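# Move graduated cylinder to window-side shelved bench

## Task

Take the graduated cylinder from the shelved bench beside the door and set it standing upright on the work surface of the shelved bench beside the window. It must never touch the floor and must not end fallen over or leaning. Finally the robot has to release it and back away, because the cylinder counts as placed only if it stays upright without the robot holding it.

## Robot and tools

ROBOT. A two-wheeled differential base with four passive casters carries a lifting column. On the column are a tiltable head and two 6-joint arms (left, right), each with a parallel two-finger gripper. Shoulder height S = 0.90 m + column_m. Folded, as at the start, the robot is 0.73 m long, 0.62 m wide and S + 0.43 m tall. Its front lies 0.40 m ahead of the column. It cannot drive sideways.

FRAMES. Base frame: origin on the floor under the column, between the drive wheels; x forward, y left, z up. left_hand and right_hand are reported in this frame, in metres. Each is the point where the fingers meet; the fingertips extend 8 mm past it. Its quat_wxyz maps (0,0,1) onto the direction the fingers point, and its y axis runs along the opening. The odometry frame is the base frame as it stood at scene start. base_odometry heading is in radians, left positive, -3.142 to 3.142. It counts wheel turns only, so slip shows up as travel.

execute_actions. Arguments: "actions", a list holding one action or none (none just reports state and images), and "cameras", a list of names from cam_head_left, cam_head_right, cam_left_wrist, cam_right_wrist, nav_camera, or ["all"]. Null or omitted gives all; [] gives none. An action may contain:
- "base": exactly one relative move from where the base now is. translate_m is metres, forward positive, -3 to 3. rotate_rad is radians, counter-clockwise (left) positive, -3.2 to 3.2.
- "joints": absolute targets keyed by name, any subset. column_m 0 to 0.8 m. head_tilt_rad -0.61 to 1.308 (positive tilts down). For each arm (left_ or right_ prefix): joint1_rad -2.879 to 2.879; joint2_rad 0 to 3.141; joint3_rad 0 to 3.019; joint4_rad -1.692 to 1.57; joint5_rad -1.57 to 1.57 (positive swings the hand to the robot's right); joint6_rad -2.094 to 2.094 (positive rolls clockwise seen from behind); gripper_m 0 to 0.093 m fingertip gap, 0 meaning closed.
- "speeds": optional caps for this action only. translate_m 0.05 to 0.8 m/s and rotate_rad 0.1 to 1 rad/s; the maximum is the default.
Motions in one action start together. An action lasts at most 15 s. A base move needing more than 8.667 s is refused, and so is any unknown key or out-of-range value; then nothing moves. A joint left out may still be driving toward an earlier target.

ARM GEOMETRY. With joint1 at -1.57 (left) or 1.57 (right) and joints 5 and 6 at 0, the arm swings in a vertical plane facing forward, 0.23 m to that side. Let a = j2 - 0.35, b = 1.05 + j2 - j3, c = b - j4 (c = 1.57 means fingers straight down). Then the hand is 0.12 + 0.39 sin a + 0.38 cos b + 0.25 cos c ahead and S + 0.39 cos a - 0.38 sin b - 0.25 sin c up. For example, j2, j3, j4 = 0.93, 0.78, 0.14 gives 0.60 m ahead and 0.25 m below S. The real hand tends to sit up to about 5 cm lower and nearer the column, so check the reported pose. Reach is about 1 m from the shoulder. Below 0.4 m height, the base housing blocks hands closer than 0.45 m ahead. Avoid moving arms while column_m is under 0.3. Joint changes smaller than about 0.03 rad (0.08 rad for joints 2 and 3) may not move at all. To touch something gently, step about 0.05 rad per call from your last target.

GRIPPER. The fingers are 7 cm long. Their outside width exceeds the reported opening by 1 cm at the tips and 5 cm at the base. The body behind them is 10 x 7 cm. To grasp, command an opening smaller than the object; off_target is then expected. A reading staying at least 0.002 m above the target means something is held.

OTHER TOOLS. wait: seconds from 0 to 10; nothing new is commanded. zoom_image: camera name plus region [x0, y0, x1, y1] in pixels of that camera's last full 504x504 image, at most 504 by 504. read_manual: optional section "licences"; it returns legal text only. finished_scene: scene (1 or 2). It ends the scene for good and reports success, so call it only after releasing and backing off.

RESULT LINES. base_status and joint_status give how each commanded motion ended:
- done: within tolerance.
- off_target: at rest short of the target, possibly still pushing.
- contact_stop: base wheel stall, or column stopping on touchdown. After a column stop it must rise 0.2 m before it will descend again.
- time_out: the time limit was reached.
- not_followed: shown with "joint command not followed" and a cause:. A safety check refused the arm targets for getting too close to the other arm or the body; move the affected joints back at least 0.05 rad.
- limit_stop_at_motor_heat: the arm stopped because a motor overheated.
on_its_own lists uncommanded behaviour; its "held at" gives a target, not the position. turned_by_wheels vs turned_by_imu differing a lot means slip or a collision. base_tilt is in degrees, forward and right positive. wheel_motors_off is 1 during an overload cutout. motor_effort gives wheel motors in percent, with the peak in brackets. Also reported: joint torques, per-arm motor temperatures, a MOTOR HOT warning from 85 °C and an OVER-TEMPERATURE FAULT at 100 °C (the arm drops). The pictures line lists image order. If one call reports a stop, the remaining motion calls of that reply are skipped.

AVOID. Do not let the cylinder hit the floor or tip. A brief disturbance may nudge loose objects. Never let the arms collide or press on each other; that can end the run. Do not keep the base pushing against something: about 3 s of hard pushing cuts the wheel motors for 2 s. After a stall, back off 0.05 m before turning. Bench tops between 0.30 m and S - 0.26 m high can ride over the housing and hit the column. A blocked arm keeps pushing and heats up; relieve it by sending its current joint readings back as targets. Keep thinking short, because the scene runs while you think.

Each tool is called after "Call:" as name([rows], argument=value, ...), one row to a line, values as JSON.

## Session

Call:
execute_actions(actions=[])

Scene clock: 0.00 s.
Joint torques (N m, as the arm reports them, + toward a larger angle): no reading
Motor temperatures (°C, as the motors report them): left_arm=[20 27 21 21 20 19] | right_arm=[23 22 20 20 23 20]
base_odometry: x=+0.000 y=+0.000 heading=+0.000 (m, m, rad; odometry frame)
turned_by_wheels: +0.000 (rad since the last result)
turned_by_imu: +0.000 (rad since the last result)
base_tilt: forward=+0.3 right=+0.2 (deg)
base_status: not commanded
joint_positions: column_m=+0.552 head_tilt_rad=+0.880 left_joint1_rad=-1.547 left_joint2_rad=+0.893 left_joint3_rad=+0.379 left_joint4_rad=-0.978 left_joint5_rad=-0.021 left_joint6_rad=+0.002 left_gripper_m=+0.095 right_joint1_rad=+1.545 right_joint2_rad=+0.872 right_joint3_rad=+0.423 right_joint4_rad=-0.904 right_joint5_rad=+0.001 right_joint6_rad=+0.061 right_gripper_m=+0.094
joint_status: not commanded
wheel_motors_off: 0
motor_effort: left_wheel=+5 right_wheel=+1 (%)
left_hand: x=+0.1249 y=+0.2327 z=+1.2617 quat_wxyz=(+0.466, +0.004, -0.885, -0.015) (m; base frame)
right_hand: x=+0.1641 y=-0.2313 z=+1.2400 quat_wxyz=(+0.403, -0.038, -0.914, +0.020) (m; base frame)
pictures: cam_head_left, cam_head_right, cam_left_wrist, cam_right_wrist, nav_camera
Images, in order (width x height): cam_head_left 504x504, cam_head_right 504x504, cam_left_wrist 504x504, cam_right_wrist 504x504, nav_camera 504x504.

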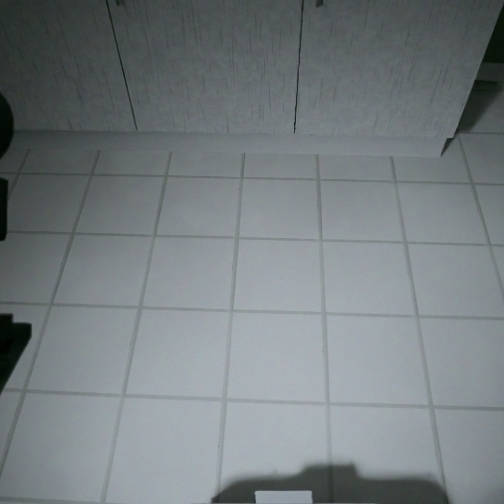

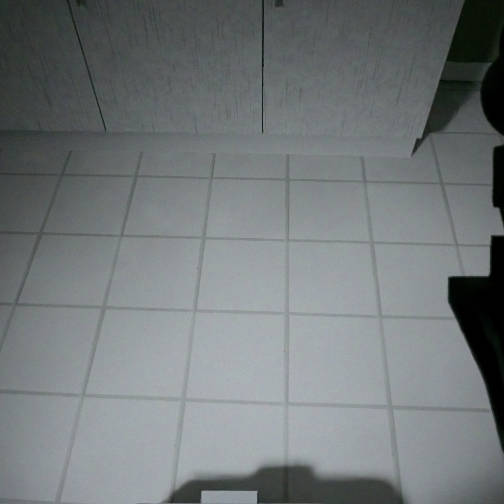

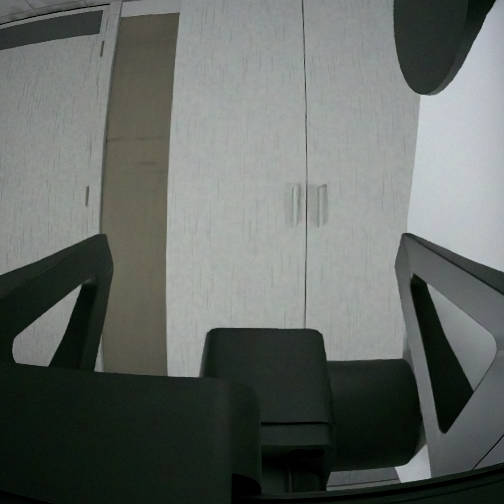

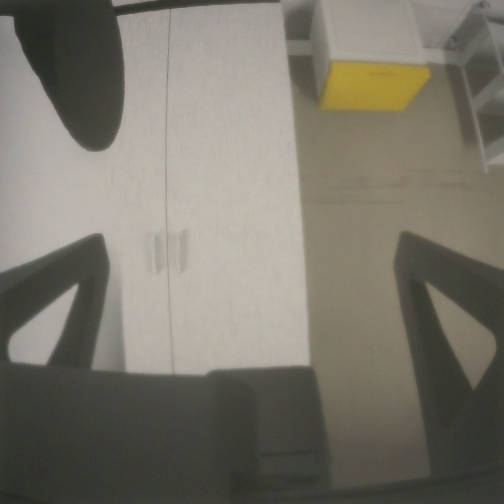

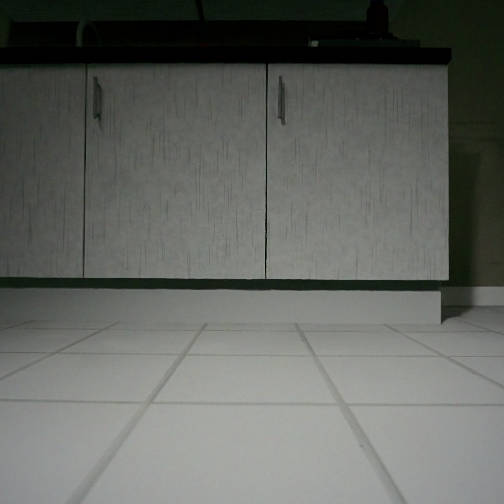

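Call:
execute_actions([
  {"base": {"rotate_rad": 1.6}, "joints": {"head_tilt_rad": 0.3, "left_joint1_rad": -1.57, "left_joint2_rad": 1.637, "left_joint3_rad": 1.304, "left_joint4_rad": 1.25, "left_joint5_rad": 0, "left_joint6_rad": 0, "left_gripper_m": 0.093}},
], cameras=["cam_head_left", "cam_head_right", "nav_camera", "cam_right_wrist"])

Scene clock: 8.67 s.
Joint torques (N m, as the arm reports them, + toward a larger angle): left_arm=[  0.15 -23.82   2.99   3.    -0.02  -0.03] | right_arm=[-0.69 -5.84 -0.61 -1.23  0.04  0.  ]
Motor temperatures (°C, as the motors report them): left_arm=[20 28 21 21 20 19] | right_arm=[23 23 20 20 23 20]
base_odometry: x=+0.000 y=+0.000 heading=+1.599 (m, m, rad; odometry frame)
turned_by_wheels: +1.599 (rad since the last result)
turned_by_imu: +1.611 (rad since the last result)
base_tilt: forward=+0.4 right=+0.1 (deg)
base_status: done
joint_positions: column_m=+0.552 head_tilt_rad=+0.319 left_joint1_rad=-1.568 left_joint2_rad=+1.634 left_joint3_rad=+1.304 left_joint4_rad=+1.224 left_joint5_rad=-0.001 left_joint6_rad=+0.002 left_gripper_m=+0.093 right_joint1_rad=+1.545 right_joint2_rad=+0.872 right_joint3_rad=+0.423 right_joint4_rad=-0.904 right_joint5_rad=+0.001 right_joint6_rad=+0.061 right_gripper_m=+0.094
joint_status: all done
wheel_motors_off: 0
motor_effort: left_wheel=-4(41) right_wheel=+2(54) (%)
left_hand: x=+0.8100 y=+0.2262 z=+1.1489 quat_wxyz=(-0.651, +0.000, -0.759, -0.002) (m; base frame)
right_hand: x=+0.1641 y=-0.2313 z=+1.2400 quat_wxyz=(+0.403, -0.038, -0.914, +0.020) (m; base frame)
pictures: cam_head_left, cam_head_right, cam_right_wrist, nav_camera
Images, in order (width x height): cam_head_left 504x504, cam_head_right 504x504, cam_right_wrist 504x504, nav_camera 504x504.

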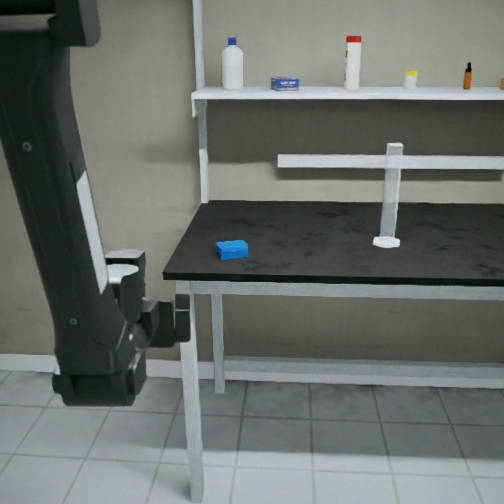

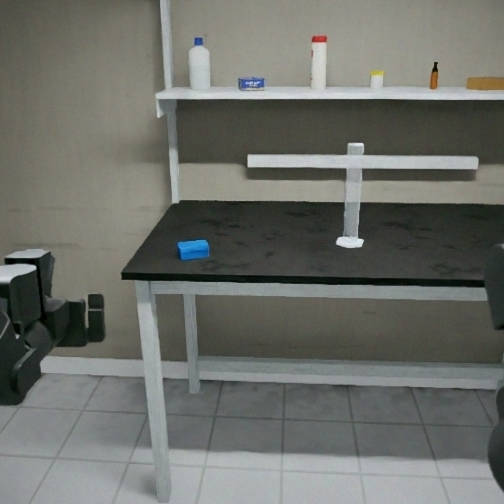

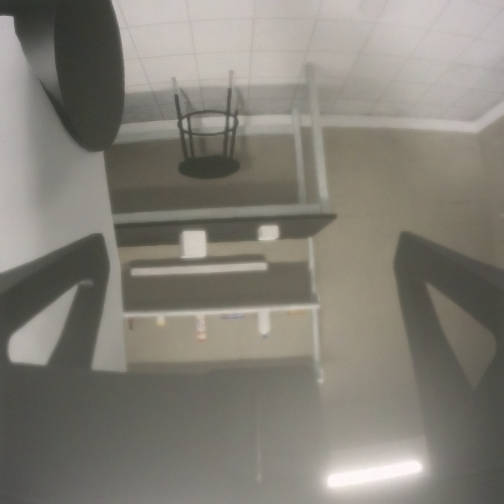

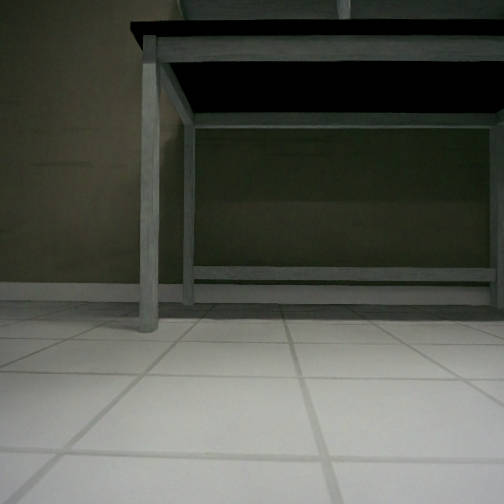

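Call:
execute_actions([
  {"base": {"rotate_rad": -0.336}, "joints": {"column_m": 0.5}},
], cameras=[])

Call:
execute_actions([
  {"base": {"translate_m": 0.65}, "joints": {"head_tilt_rad": 0.55}},
], cameras=["cam_head_left", "cam_head_right", "cam_left_wrist"])

Scene clock: 30.87 s.
Joint torques (N m, as the arm reports them, + toward a larger angle): left_arm=[  0.16 -23.86   3.02   2.97  -0.01  -0.03] | right_arm=[-0.63 -5.83 -0.6  -1.24  0.04  0.  ]
Motor temperatures (°C, as the motors report them): left_arm=[20 31 22 21 20 19] | right_arm=[23 23 20 20 23 20]
base_odometry: x=+0.000 y=+0.000 heading=+1.264 (m, m, rad; odometry frame)
turned_by_wheels: -0.335 (rad since the last result)
turned_by_imu: -0.338 (rad since the last result)
base_tilt: forward=+0.3 right=+0.2 (deg)
base_status: done
joint_positions: column_m=+0.500 head_tilt_rad=+0.319 left_joint1_rad=-1.570 left_joint2_rad=+1.634 left_joint3_rad=+1.303 left_joint4_rad=+1.224 left_joint5_rad=-0.001 left_joint6_rad=+0.002 left_gripper_m=+0.093 right_joint1_rad=+1.545 right_joint2_rad=+0.872 right_joint3_rad=+0.423 right_joint4_rad=-0.904 right_joint5_rad=+0.001 right_joint6_rad=+0.061 right_gripper_m=+0.094
joint_status: all done
wheel_motors_off: 0
motor_effort: left_wheel=+4(26) right_wheel=-3(24) (%)
left_hand: x=+0.8098 y=+0.2254 z=+1.0972 quat_wxyz=(-0.651, +0.000, -0.759, -0.001) (m; base frame)
right_hand: x=+0.1641 y=-0.2313 z=+1.1884 quat_wxyz=(+0.403, -0.038, -0.914, +0.020) (m; base frame)
pictures: none
No camera images: the call's "cameras" was empty. Leave "cameras" out to get every camera's image.

Scene clock: 33.67 s.
Joint torques (N m, as the arm reports them, + toward a larger angle): left_arm=[  0.24 -23.68   3.17   3.    -0.02  -0.03] | right_arm=[-0.74 -5.88 -0.85 -1.23  0.04 -0.01]
Motor temperatures (°C, as the motors report them): left_arm=[20 32 22 21 20 19] | right_arm=[23 23 20 20 23 20]
base_odometry: x=+0.196 y=+0.620 heading=+1.265 (m, m, rad; odometry frame)
turned_by_wheels: +0.001 (rad since the last result)
turned_by_imu: +0.003 (rad since the last result)
base_tilt: forward=+0.4 right=+0.2 (deg)
base_status: done
joint_positions: column_m=+0.500 head_tilt_rad=+0.554 left_joint1_rad=-1.570 left_joint2_rad=+1.634 left_joint3_rad=+1.301 left_joint4_rad=+1.224 left_joint5_rad=-0.001 left_joint6_rad=+0.002 left_gripper_m=+0.093 right_joint1_rad=+1.545 right_joint2_rad=+0.872 right_joint3_rad=+0.426 right_joint4_rad=-0.904 right_joint5_rad=+0.001 right_joint6_rad=+0.061 right_gripper_m=+0.094
joint_status: all done
wheel_motors_off: 0
motor_effort: left_wheel=+2(72) right_wheel=+0(53) (%)
left_hand: x=+0.8089 y=+0.2254 z=+1.0965 quat_wxyz=(-0.650, +0.000, -0.760, -0.001) (m; base frame)
right_hand: x=+0.1656 y=-0.2314 z=+1.1880 quat_wxyz=(+0.401, -0.038, -0.915, +0.020) (m; base frame)
pictures: cam_head_left, cam_head_right, cam_left_wrist
Images, in order (width x height): cam_head_left 504x504, cam_head_right 504x504, cam_left_wrist 504x504.

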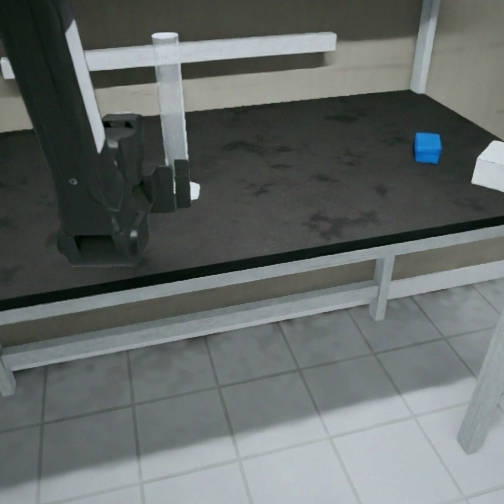

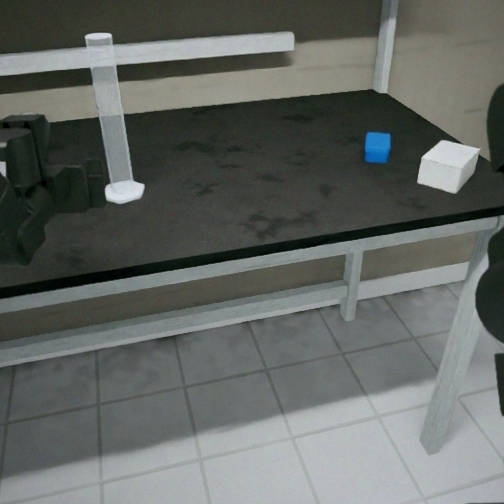

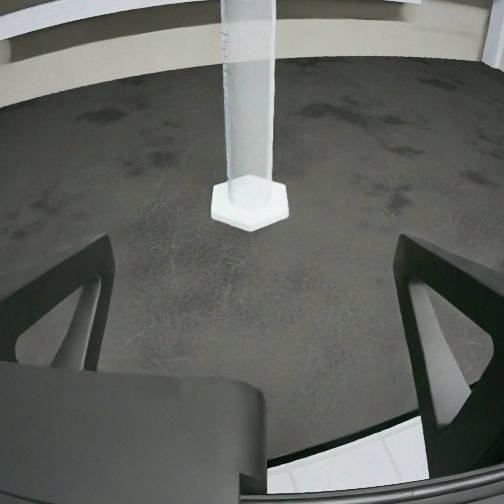

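Call:
execute_actions([
  {"base": {"translate_m": 0.265}, "speeds": {"translate_m": 0.3}},
], cameras=["cam_head_left", "cam_left_wrist"])

Scene clock: 40.10 s.
Joint torques (N m, as the arm reports them, + toward a larger angle): left_arm=[  0.21 -23.98   3.32   2.96  -0.01  -0.03] | right_arm=[-0.72 -5.79 -0.74 -1.23  0.04 -0.01]
Motor temperatures (°C, as the motors report them): left_arm=[20 32 22 21 20 19] | right_arm=[23 23 20 20 23 20]
base_odometry: x=+0.276 y=+0.873 heading=+1.266 (m, m, rad; odometry frame)
turned_by_wheels: +0.001 (rad since the last result)
turned_by_imu: +0.004 (rad since the last result)
base_tilt: forward=+0.3 right=+0.2 (deg)
base_status: done
joint_positions: column_m=+0.500 head_tilt_rad=+0.554 left_joint1_rad=-1.570 left_joint2_rad=+1.634 left_joint3_rad=+1.300 left_joint4_rad=+1.224 left_joint5_rad=-0.001 left_joint6_rad=+0.002 left_gripper_m=+0.093 right_joint1_rad=+1.545 right_joint2_rad=+0.872 right_joint3_rad=+0.425 right_joint4_rad=-0.904 right_joint5_rad=+0.001 right_joint6_rad=+0.061 right_gripper_m=+0.094
joint_status: not commanded
wheel_motors_off: 0
motor_effort: left_wheel=+2(39) right_wheel=-2(40) (%)
left_hand: x=+0.8082 y=+0.2254 z=+1.0960 quat_wxyz=(-0.650, +0.000, -0.760, -0.001) (m; base frame)
right_hand: x=+0.1649 y=-0.2314 z=+1.1882 quat_wxyz=(+0.402, -0.038, -0.915, +0.020) (m; base frame)
pictures: cam_head_left, cam_left_wrist
Images, in order (width x height): cam_head_left 504x504, cam_left_wrist 504x504.

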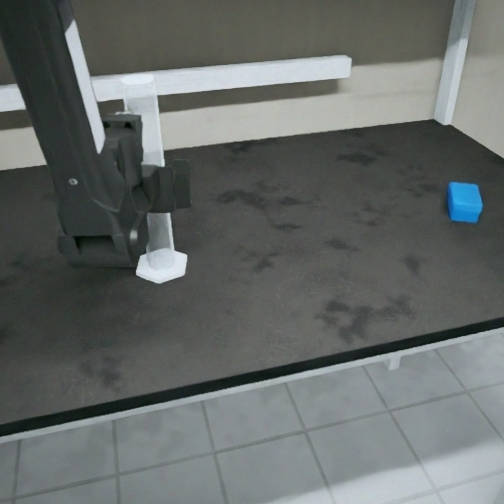

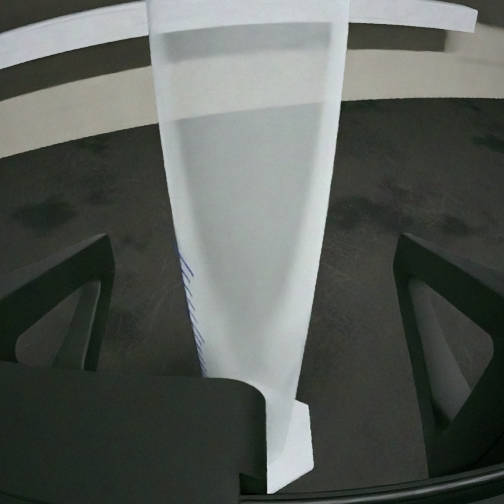

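Call:
execute_actions([
  {"base": {"translate_m": 0.033}, "speeds": {"translate_m": 0.1}},
], cameras=["cam_left_wrist"])

Call:
execute_actions([
  {"joints": {"left_gripper_m": 0.01}},
], cameras=["cam_head_left", "cam_left_wrist"])

Scene clock: 44.47 s.
Joint torques (N m, as the arm reports them, + toward a larger angle): left_arm=[  0.24 -23.73   3.4    2.96  -0.01  -0.04] | right_arm=[-0.81 -5.77 -0.65 -1.23  0.05  0.  ]
Motor temperatures (°C, as the motors report them): left_arm=[20 32 22 21 20 19] | right_arm=[23 23 20 20 23 20]
base_odometry: x=+0.286 y=+0.904 heading=+1.266 (m, m, rad; odometry frame)
turned_by_wheels: +0.000 (rad since the last result)
turned_by_imu: +0.002 (rad since the last result)
base_tilt: forward=+0.4 right=+0.1 (deg)
base_status: done
joint_positions: column_m=+0.500 head_tilt_rad=+0.554 left_joint1_rad=-1.570 left_joint2_rad=+1.634 left_joint3_rad=+1.299 left_joint4_rad=+1.224 left_joint5_rad=-0.001 left_joint6_rad=+0.002 left_gripper_m=+0.093 right_joint1_rad=+1.545 right_joint2_rad=+0.872 right_joint3_rad=+0.423 right_joint4_rad=-0.904 right_joint5_rad=+0.001 right_joint6_rad=+0.061 right_gripper_m=+0.094
joint_status: not commanded
wheel_motors_off: 0
motor_effort: left_wheel=+1(35) right_wheel=+1(39) (%)
left_hand: x=+0.8079 y=+0.2254 z=+1.0958 quat_wxyz=(-0.649, +0.000, -0.761, -0.001) (m; base frame)
right_hand: x=+0.1641 y=-0.2313 z=+1.1884 quat_wxyz=(+0.403, -0.038, -0.914, +0.020) (m; base frame)
pictures: cam_left_wrist
Images, in order (width x height): cam_left_wrist 504x504.

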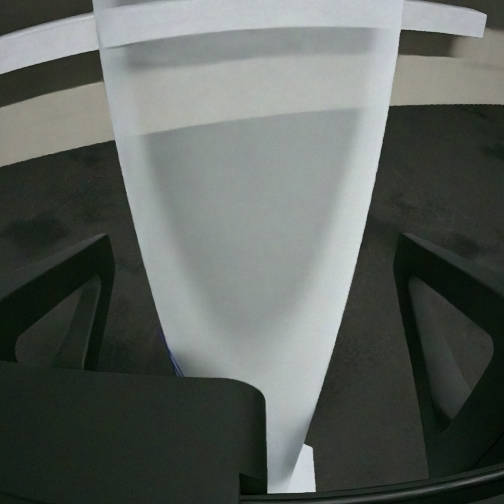

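Scene clock: 45.17 s.
Joint torques (N m, as the arm reports them, + toward a larger angle): left_arm=[  0.28 -23.8    3.38   2.97  -0.02  -0.04] | right_arm=[-0.68 -5.69 -0.64 -1.25  0.04 -0.01]
Motor temperatures (°C, as the motors report them): left_arm=[20 32 22 21 20 19] | right_arm=[23 23 20 20 23 20]
base_odometry: x=+0.286 y=+0.904 heading=+1.266 (m, m, rad; odometry frame)
turned_by_wheels: +0.000 (rad since the last result)
turned_by_imu: +0.000 (rad since the last result)
base_tilt: forward=+0.4 right=+0.1 (deg)
base_status: not commanded
joint_positions: column_m=+0.500 head_tilt_rad=+0.554 left_joint1_rad=-1.570 left_joint2_rad=+1.634 left_joint3_rad=+1.299 left_joint4_rad=+1.225 left_joint5_rad=-0.001 left_joint6_rad=+0.002 left_gripper_m=+0.042 right_joint1_rad=+1.545 right_joint2_rad=+0.872 right_joint3_rad=+0.423 right_joint4_rad=-0.904 right_joint5_rad=+0.001 right_joint6_rad=+0.061 right_gripper_m=+0.094
joint_status: left_gripper_m off_target (ended at +0.042, target +0.010)
wheel_motors_off: 0
motor_effort: left_wheel=+1(1) right_wheel=+0(1) (%)
left_hand: x=+0.8079 y=+0.2254 z=+1.0959 quat_wxyz=(-0.649, +0.000, -0.760, -0.001) (m; base frame)
right_hand: x=+0.1641 y=-0.2313 z=+1.1884 quat_wxyz=(+0.403, -0.038, -0.914, +0.020) (m; base frame)
pictures: cam_head_left, cam_left_wrist
Images, in order (width x height): cam_head_left 504x504, cam_left_wrist 504x504.

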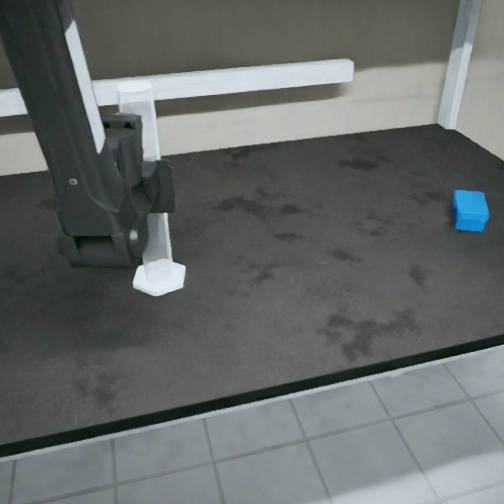

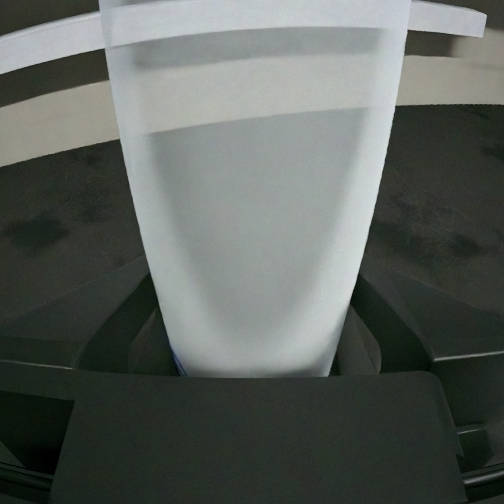

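Call:
execute_actions([
  {"joints": {"column_m": 0.53}},
], cameras=["cam_head_left"])

Call:
execute_actions([
  {"base": {"translate_m": -0.8}, "joints": {"head_tilt_rad": 0.3, "column_m": 0.6}, "speeds": {"translate_m": 0.6}},
], cameras=["cam_head_right", "cam_right_wrist"])

Scene clock: 50.03 s.
Joint torques (N m, as the arm reports them, + toward a larger angle): left_arm=[  0.18 -23.87   3.33   3.    -0.02  -0.03] | right_arm=[-0.67 -5.74 -0.64 -1.23  0.04 -0.01]
Motor temperatures (°C, as the motors report them): left_arm=[20 33 22 21 20 19] | right_arm=[23 23 20 20 23 20]
base_odometry: x=+0.286 y=+0.904 heading=+1.266 (m, m, rad; odometry frame)
turned_by_wheels: +0.000 (rad since the last result)
turned_by_imu: +0.002 (rad since the last result)
base_tilt: forward=+0.3 right=+0.2 (deg)
base_status: not commanded
joint_positions: column_m=+0.530 head_tilt_rad=+0.554 left_joint1_rad=-1.570 left_joint2_rad=+1.634 left_joint3_rad=+1.299 left_joint4_rad=+1.225 left_joint5_rad=-0.001 left_joint6_rad=+0.002 left_gripper_m=+0.042 right_joint1_rad=+1.545 right_joint2_rad=+0.872 right_joint3_rad=+0.423 right_joint4_rad=-0.904 right_joint5_rad=+0.001 right_joint6_rad=+0.061 right_gripper_m=+0.094
joint_status: all done
wheel_motors_off: 0
motor_effort: left_wheel=+1(1) right_wheel=+1(0) (%)
left_hand: x=+0.8079 y=+0.2254 z=+1.1257 quat_wxyz=(-0.649, +0.000, -0.760, -0.001) (m; base frame)
right_hand: x=+0.1641 y=-0.2313 z=+1.2182 quat_wxyz=(+0.403, -0.038, -0.914, +0.020) (m; base frame)
pictures: cam_head_left
Images, in order (width x height): cam_head_left 504x504.

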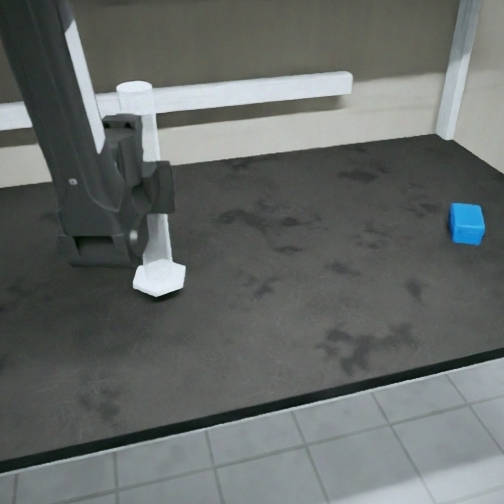

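Scene clock: 53.23 s.
Joint torques (N m, as the arm reports them, + toward a larger angle): left_arm=[  0.23 -23.7    3.56   2.97  -0.02  -0.04] | right_arm=[-0.66 -5.66 -0.46 -1.23  0.04  0.  ]
Motor temperatures (°C, as the motors report them): left_arm=[20 33 22 21 20 19] | right_arm=[23 23 20 20 23 20]
base_odometry: x=+0.046 y=+0.141 heading=+1.268 (m, m, rad; odometry frame)
turned_by_wheels: +0.002 (rad since the last result)
turned_by_imu: +0.001 (rad since the last result)
base_tilt: forward=+0.4 right=+0.1 (deg)
base_status: done
joint_positions: column_m=+0.600 head_tilt_rad=+0.319 left_joint1_rad=-1.570 left_joint2_rad=+1.634 left_joint3_rad=+1.296 left_joint4_rad=+1.225 left_joint5_rad=-0.001 left_joint6_rad=+0.002 left_gripper_m=+0.042 right_joint1_rad=+1.545 right_joint2_rad=+0.872 right_joint3_rad=+0.421 right_joint4_rad=-0.904 right_joint5_rad=+0.001 right_joint6_rad=+0.061 right_gripper_m=+0.094
joint_status: all done
wheel_motors_off: 0
motor_effort: left_wheel=+2(61) right_wheel=-1(68) (%)
left_hand: x=+0.8067 y=+0.2254 z=+1.1946 quat_wxyz=(-0.648, +0.000, -0.761, -0.001) (m; base frame)
right_hand: x=+0.1628 y=-0.2313 z=+1.2886 quat_wxyz=(+0.404, -0.038, -0.914, +0.020) (m; base frame)
pictures: cam_head_right, cam_right_wrist
Images, in order (width x height): cam_head_right 504x504, cam_right_wrist 504x504.

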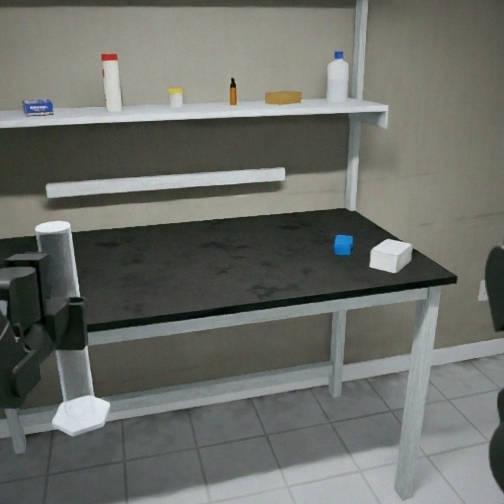

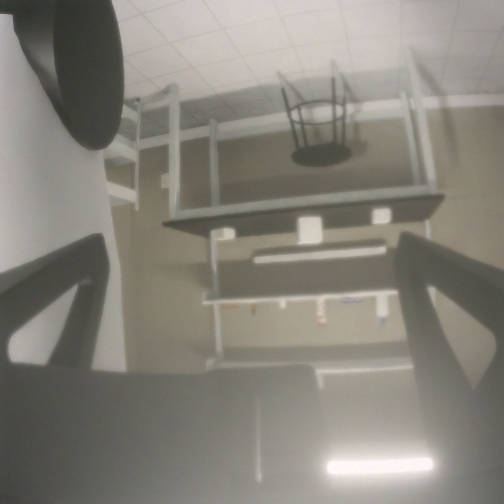

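Call:
execute_actions([
  {"base": {"rotate_rad": -2.95}, "joints": {"column_m": 0.7}},
], cameras=["cam_head_left", "cam_head_right", "nav_camera"])

Scene clock: 61.67 s.
Joint torques (N m, as the arm reports them, + toward a larger angle): left_arm=[  0.15 -23.83   3.61   2.99  -0.01  -0.03] | right_arm=[-0.6  -5.82 -0.48 -1.24  0.04  0.  ]
Motor temperatures (°C, as the motors report them): left_arm=[20 33 22 21 20 19] | right_arm=[23 23 20 20 23 20]
base_odometry: x=+0.046 y=+0.141 heading=-1.681 (m, m, rad; odometry frame)
turned_by_wheels: -2.949 (rad since the last result)
turned_by_imu: -2.971 (rad since the last result)
base_tilt: forward=+0.3 right=+0.1 (deg)
base_status: done
joint_positions: column_m=+0.700 head_tilt_rad=+0.319 left_joint1_rad=-1.568 left_joint2_rad=+1.634 left_joint3_rad=+1.296 left_joint4_rad=+1.225 left_joint5_rad=-0.001 left_joint6_rad=+0.002 left_gripper_m=+0.042 right_joint1_rad=+1.545 right_joint2_rad=+0.872 right_joint3_rad=+0.421 right_joint4_rad=-0.904 right_joint5_rad=+0.001 right_joint6_rad=+0.061 right_gripper_m=+0.094
joint_status: all done
wheel_motors_off: 0
motor_effort: left_wheel=+4(60) right_wheel=-4(54) (%)
left_hand: x=+0.8067 y=+0.2262 z=+1.2946 quat_wxyz=(-0.648, +0.000, -0.761, -0.002) (m; base frame)
right_hand: x=+0.1628 y=-0.2313 z=+1.3885 quat_wxyz=(+0.404, -0.038, -0.914, +0.020) (m; base frame)
pictures: cam_head_left, cam_head_right, nav_camera
Images, in order (width x height): cam_head_left 504x504, cam_head_right 504x504, nav_camera 504x504.

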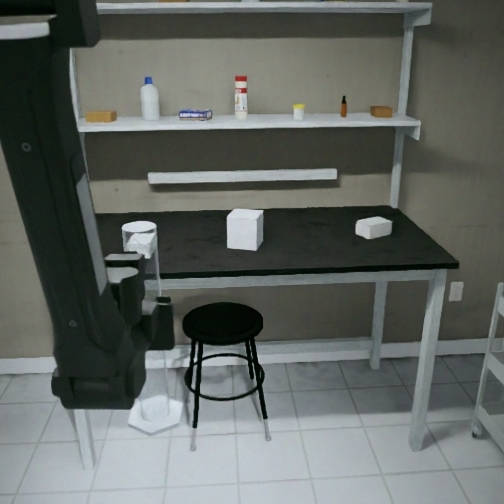

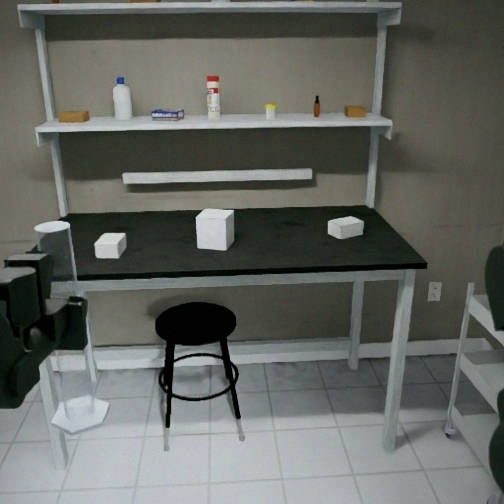

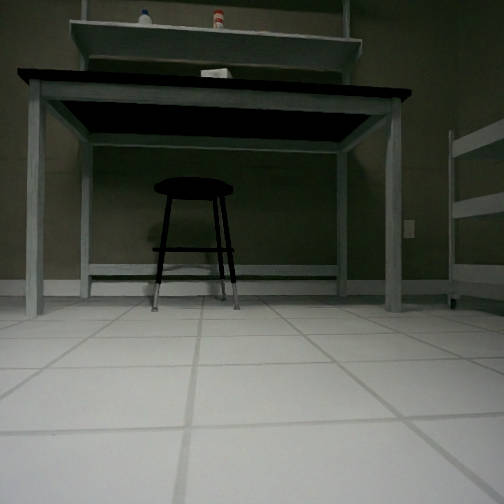

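Call:
execute_actions([
  {"base": {"rotate_rad": 0.05}, "joints": {"column_m": 0.64}},
], cameras=[])

Call:
execute_actions([
  {"base": {"translate_m": 1.0}, "joints": {"column_m": 0.55, "head_tilt_rad": 0.6}, "speeds": {"translate_m": 0.6}},
], cameras=["cam_head_left", "cam_head_right", "nav_camera", "cam_left_wrist"])

Scene clock: 73.20 s.
Joint torques (N m, as the arm reports them, + toward a larger angle): left_arm=[  0.17 -23.63   3.57   2.99  -0.02  -0.04] | right_arm=[-0.68 -5.8  -0.48 -1.24  0.03  0.  ]
Motor temperatures (°C, as the motors report them): left_arm=[20 34 22 21 20 19] | right_arm=[23 23 20 20 23 20]
base_odometry: x=+0.046 y=+0.141 heading=-1.632 (m, m, rad; odometry frame)
turned_by_wheels: +0.049 (rad since the last result)
turned_by_imu: +0.052 (rad since the last result)
base_tilt: forward=+0.4 right=+0.2 (deg)
base_status: done
joint_positions: column_m=+0.640 head_tilt_rad=+0.319 left_joint1_rad=-1.568 left_joint2_rad=+1.634 left_joint3_rad=+1.296 left_joint4_rad=+1.225 left_joint5_rad=-0.001 left_joint6_rad=+0.002 left_gripper_m=+0.042 right_joint1_rad=+1.545 right_joint2_rad=+0.872 right_joint3_rad=+0.421 right_joint4_rad=-0.904 right_joint5_rad=+0.001 right_joint6_rad=+0.061 right_gripper_m=+0.094
joint_status: all done
wheel_motors_off: 0
motor_effort: left_wheel=-7(20) right_wheel=+6(18) (%)
left_hand: x=+0.8067 y=+0.2264 z=+1.2348 quat_wxyz=(-0.648, -0.001, -0.761, -0.002) (m; base frame)
right_hand: x=+0.1628 y=-0.2313 z=+1.3287 quat_wxyz=(+0.404, -0.038, -0.914, +0.020) (m; base frame)
pictures: none
No camera images: the call's "cameras" was empty. Leave "cameras" out to get every camera's image.

Scene clock: 76.73 s.
Joint torques (N m, as the arm reports them, + toward a larger angle): left_arm=[  0.1  -23.75   3.62   2.97  -0.02  -0.03] | right_arm=[-0.76 -5.79 -0.64 -1.21  0.04  0.  ]
Motor temperatures (°C, as the motors report them): left_arm=[20 34 22 21 20 19] | right_arm=[23 23 20 20 23 20]
base_odometry: x=-0.016 y=-0.857 heading=-1.633 (m, m, rad; odometry frame)
turned_by_wheels: -0.001 (rad since the last result)
turned_by_imu: +0.002 (rad since the last result)
base_tilt: forward=+0.3 right=+0.1 (deg)
base_status: done
joint_positions: column_m=+0.550 head_tilt_rad=+0.604 left_joint1_rad=-1.568 left_joint2_rad=+1.634 left_joint3_rad=+1.296 left_joint4_rad=+1.225 left_joint5_rad=-0.001 left_joint6_rad=+0.002 left_gripper_m=+0.042 right_joint1_rad=+1.545 right_joint2_rad=+0.872 right_joint3_rad=+0.423 right_joint4_rad=-0.904 right_joint5_rad=+0.001 right_joint6_rad=+0.061 right_gripper_m=+0.094
joint_status: all done
wheel_motors_off: 0
motor_effort: left_wheel=-2(52) right_wheel=+2(72) (%)
left_hand: x=+0.8067 y=+0.2264 z=+1.1448 quat_wxyz=(-0.648, -0.001, -0.761, -0.002) (m; base frame)
right_hand: x=+0.1641 y=-0.2313 z=+1.2384 quat_wxyz=(+0.403, -0.038, -0.914, +0.020) (m; base frame)
pictures: cam_head_left, cam_head_right, cam_left_wrist, nav_camera
Images, in order (width x height): cam_head_left 504x504, cam_head_right 504x504, cam_left_wrist 504x504, nav_camera 504x504.

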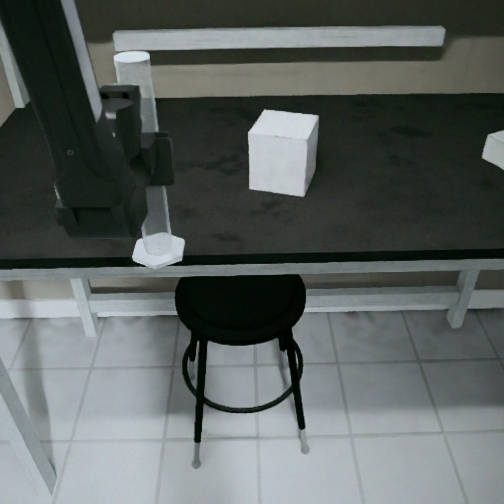

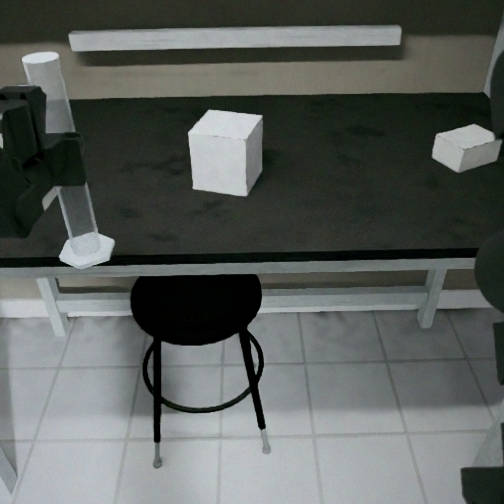

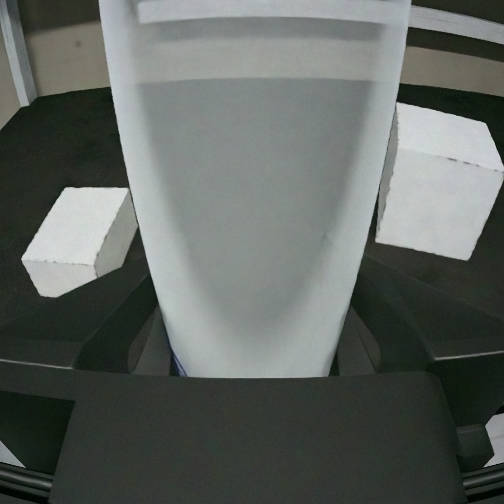

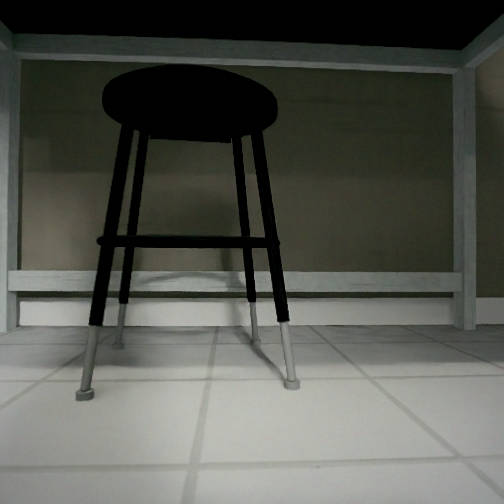

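Call:
execute_actions([
  {"base": {"translate_m": 0.27}, "joints": {"column_m": 0.53}, "speeds": {"translate_m": 0.3}},
], cameras=["cam_head_left", "cam_left_wrist"])

Call:
execute_actions([
  {"joints": {"column_m": 0.51}},
], cameras=["cam_head_left"])

Scene clock: 84.83 s.
Joint torques (N m, as the arm reports them, + toward a larger angle): left_arm=[  0.13 -23.74   3.62   2.98  -0.02  -0.04] | right_arm=[-0.66 -5.71 -0.72 -1.21  0.04 -0.01]
Motor temperatures (°C, as the motors report them): left_arm=[20 34 22 21 20 19] | right_arm=[23 23 20 20 23 20]
base_odometry: x=-0.033 y=-1.127 heading=-1.635 (m, m, rad; odometry frame)
turned_by_wheels: -0.001 (rad since the last result)
turned_by_imu: +0.001 (rad since the last result)
base_tilt: forward=+0.3 right=+0.1 (deg)
base_status: done
joint_positions: column_m=+0.530 head_tilt_rad=+0.604 left_joint1_rad=-1.568 left_joint2_rad=+1.634 left_joint3_rad=+1.295 left_joint4_rad=+1.225 left_joint5_rad=-0.001 left_joint6_rad=+0.002 left_gripper_m=+0.042 right_joint1_rad=+1.545 right_joint2_rad=+0.872 right_joint3_rad=+0.424 right_joint4_rad=-0.904 right_joint5_rad=+0.001 right_joint6_rad=+0.061 right_gripper_m=+0.094
joint_status: all done
wheel_motors_off: 0
motor_effort: left_wheel=-1(46) right_wheel=+1(46) (%)
left_hand: x=+0.8064 y=+0.2264 z=+1.1245 quat_wxyz=(-0.648, -0.001, -0.762, -0.002) (m; base frame)
right_hand: x=+0.1645 y=-0.2313 z=+1.2183 quat_wxyz=(+0.402, -0.038, -0.914, +0.020) (m; base frame)
pictures: cam_head_left, cam_left_wrist
Images, in order (width x height): cam_head_left 504x504, cam_left_wrist 504x504.

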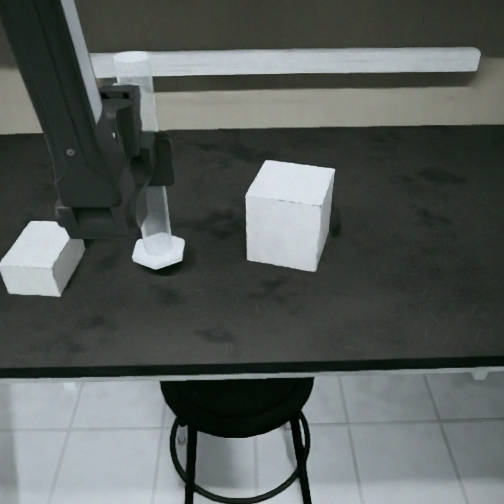

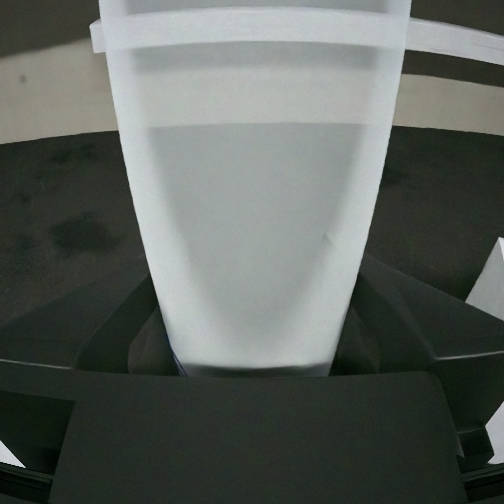

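Scene clock: 85.70 s.
Joint torques (N m, as the arm reports them, + toward a larger angle): left_arm=[  0.13 -23.85   3.67   2.98  -0.02  -0.04] | right_arm=[-0.64 -5.84 -0.72 -1.24  0.04 -0.01]
Motor temperatures (°C, as the motors report them): left_arm=[20 34 22 22 20 19] | right_arm=[23 23 20 20 23 20]
base_odometry: x=-0.033 y=-1.127 heading=-1.635 (m, m, rad; odometry frame)
turned_by_wheels: +0.000 (rad since the last result)
turned_by_imu: +0.000 (rad since the last result)
base_tilt: forward=+0.3 right=+0.1 (deg)
base_status: not commanded
joint_positions: column_m=+0.510 head_tilt_rad=+0.604 left_joint1_rad=-1.568 left_joint2_rad=+1.634 left_joint3_rad=+1.295 left_joint4_rad=+1.225 left_joint5_rad=-0.001 left_joint6_rad=+0.002 left_gripper_m=+0.042 right_joint1_rad=+1.545 right_joint2_rad=+0.872 right_joint3_rad=+0.424 right_joint4_rad=-0.904 right_joint5_rad=+0.001 right_joint6_rad=+0.061 right_gripper_m=+0.094
joint_status: all done
wheel_motors_off: 0
motor_effort: left_wheel=-2(3) right_wheel=+4(2) (%)
left_hand: x=+0.8064 y=+0.2264 z=+1.1045 quat_wxyz=(-0.648, -0.001, -0.762, -0.002) (m; base frame)
right_hand: x=+0.1645 y=-0.2313 z=+1.1983 quat_wxyz=(+0.402, -0.038, -0.914, +0.020) (m; base frame)
pictures: cam_head_left
Images, in order (width x height): cam_head_left 504x504.

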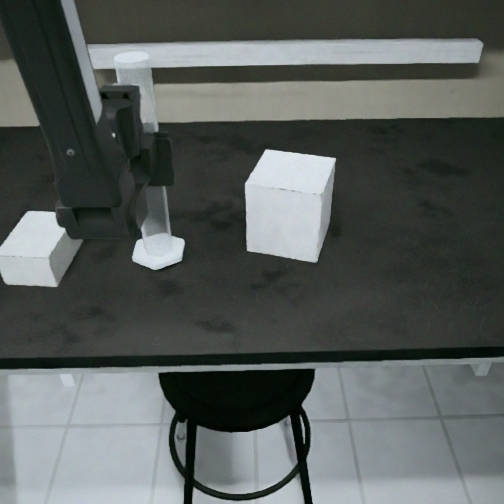

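Call:
execute_actions([
  {"joints": {"column_m": 0.498}},
], cameras=["cam_head_left"])

Scene clock: 88.37 s.
Joint torques (N m, as the arm reports them, + toward a larger angle): left_arm=[  0.14 -23.83   3.65   2.59  -0.02  -0.04] | right_arm=[-0.63 -5.85 -0.71 -1.24  0.03  0.  ]
Motor temperatures (°C, as the motors report them): left_arm=[20 34 22 22 20 19] | right_arm=[23 23 20 20 23 20]
base_odometry: x=-0.033 y=-1.127 heading=-1.635 (m, m, rad; odometry frame)
turned_by_wheels: +0.000 (rad since the last result)
turned_by_imu: +0.001 (rad since the last result)
base_tilt: forward=+0.3 right=+0.1 (deg)
base_status: not commanded
joint_positions: column_m=+0.498 head_tilt_rad=+0.604 left_joint1_rad=-1.568 left_joint2_rad=+1.634 left_joint3_rad=+1.295 left_joint4_rad=+1.236 left_joint5_rad=-0.001 left_joint6_rad=+0.002 left_gripper_m=+0.042 right_joint1_rad=+1.545 right_joint2_rad=+0.872 right_joint3_rad=+0.424 right_joint4_rad=-0.904 right_joint5_rad=+0.001 right_joint6_rad=+0.061 right_gripper_m=+0.094
joint_status: all done
wheel_motors_off: 0
motor_effort: left_wheel=-2(3) right_wheel=+3(5) (%)
left_hand: x=+0.8068 y=+0.2264 z=+1.0952 quat_wxyz=(-0.652, -0.001, -0.758, -0.002) (m; base frame)
right_hand: x=+0.1645 y=-0.2313 z=+1.1863 quat_wxyz=(+0.402, -0.038, -0.914, +0.020) (m; base frame)
pictures: cam_head_left
Images, in order (width x height): cam_head_left 504x504.

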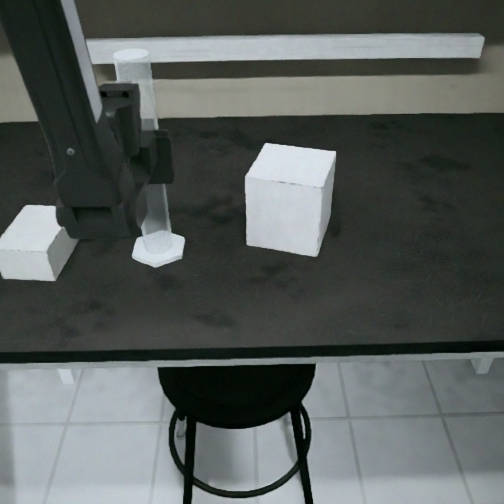

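Touched down. Release and back away.

Call:
execute_actions([
  {"joints": {"left_gripper_m": 0.093}},
], cameras=["cam_left_wrist"])

Call:
execute_actions([
  {"base": {"translate_m": -0.45}, "speeds": {"translate_m": 0.4}},
], cameras=["cam_head_right", "cam_left_wrist", "cam_right_wrist"])

Scene clock: 92.43 s.
Joint torques (N m, as the arm reports them, + toward a larger angle): left_arm=[  0.16 -23.73   3.61   2.56  -0.02  -0.04] | right_arm=[-0.6  -5.78 -0.67 -1.22  0.04  0.  ]
Motor temperatures (°C, as the motors report them): left_arm=[20 34 22 21 20 19] | right_arm=[23 23 20 20 23 20]
base_odometry: x=-0.033 y=-1.127 heading=-1.635 (m, m, rad; odometry frame)
turned_by_wheels: +0.000 (rad since the last result)
turned_by_imu: +0.002 (rad since the last result)
base_tilt: forward=+0.3 right=+0.2 (deg)
base_status: not commanded
joint_positions: column_m=+0.498 head_tilt_rad=+0.604 left_joint1_rad=-1.568 left_joint2_rad=+1.634 left_joint3_rad=+1.295 left_joint4_rad=+1.236 left_joint5_rad=-0.001 left_joint6_rad=+0.002 left_gripper_m=+0.093 right_joint1_rad=+1.545 right_joint2_rad=+0.872 right_joint3_rad=+0.424 right_joint4_rad=-0.904 right_joint5_rad=+0.001 right_joint6_rad=+0.061 right_gripper_m=+0.094
joint_status: all done
wheel_motors_off: 0
motor_effort: left_wheel=-2(2) right_wheel=+4(3) (%)
left_hand: x=+0.8068 y=+0.2264 z=+1.0952 quat_wxyz=(-0.652, -0.001, -0.758, -0.002) (m; base frame)
right_hand: x=+0.1645 y=-0.2313 z=+1.1863 quat_wxyz=(+0.402, -0.038, -0.914, +0.020) (m; base frame)
pictures: cam_left_wrist
Images, in order (width x height): cam_left_wrist 504x504.

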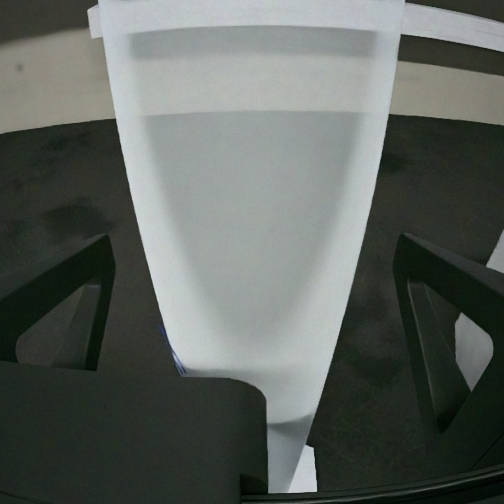

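Scene clock: 94.90 s.
Joint torques (N m, as the arm reports them, + toward a larger angle): left_arm=[  0.26 -23.96   3.59   2.59  -0.01  -0.04] | right_arm=[-0.67 -5.76 -0.56 -1.2   0.03  0.  ]
Motor temperatures (°C, as the motors report them): left_arm=[20 34 22 21 20 19] | right_arm=[23 23 20 20 23 20]
base_odometry: x=-0.004 y=-0.678 heading=-1.637 (m, m, rad; odometry frame)
turned_by_wheels: -0.002 (rad since the last result)
turned_by_imu: -0.002 (rad since the last result)
base_tilt: forward=+0.3 right=+0.1 (deg)
base_status: done
joint_positions: column_m=+0.498 head_tilt_rad=+0.604 left_joint1_rad=-1.568 left_joint2_rad=+1.634 left_joint3_rad=+1.296 left_joint4_rad=+1.236 left_joint5_rad=-0.001 left_joint6_rad=+0.002 left_gripper_m=+0.093 right_joint1_rad=+1.545 right_joint2_rad=+0.872 right_joint3_rad=+0.422 right_joint4_rad=-0.904 right_joint5_rad=+0.001 right_joint6_rad=+0.061 right_gripper_m=+0.094
joint_status: not commanded
wheel_motors_off: 0
motor_effort: left_wheel=-2(43) right_wheel=+2(53) (%)
left_hand: x=+0.8071 y=+0.2264 z=+1.0955 quat_wxyz=(-0.652, -0.001, -0.758, -0.002) (m; base frame)
right_hand: x=+0.1635 y=-0.2313 z=+1.1866 quat_wxyz=(+0.403, -0.038, -0.914, +0.020) (m; base frame)
pictures: cam_head_right, cam_left_wrist, cam_right_wrist
Images, in order (width x height): cam_head_right 504x504, cam_left_wrist 504x504, cam_right_wrist 504x504.

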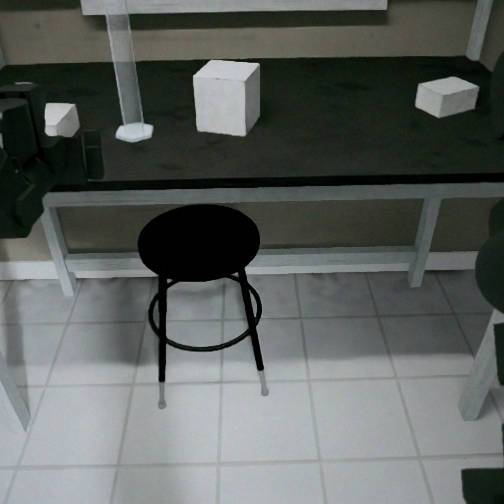

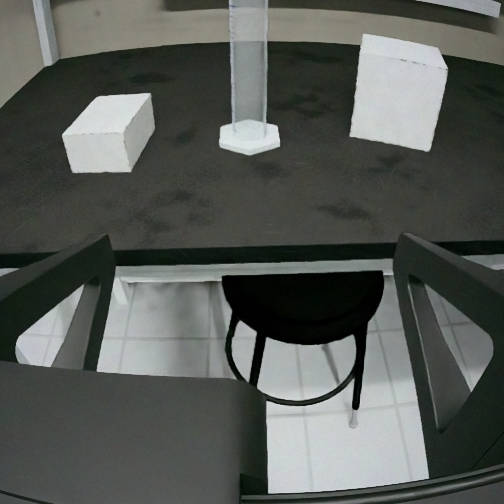

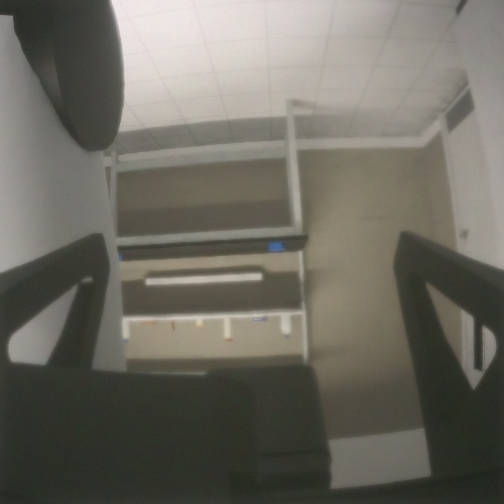

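Call:
finished_scene(scene=2)

The scene is finished: the task was done.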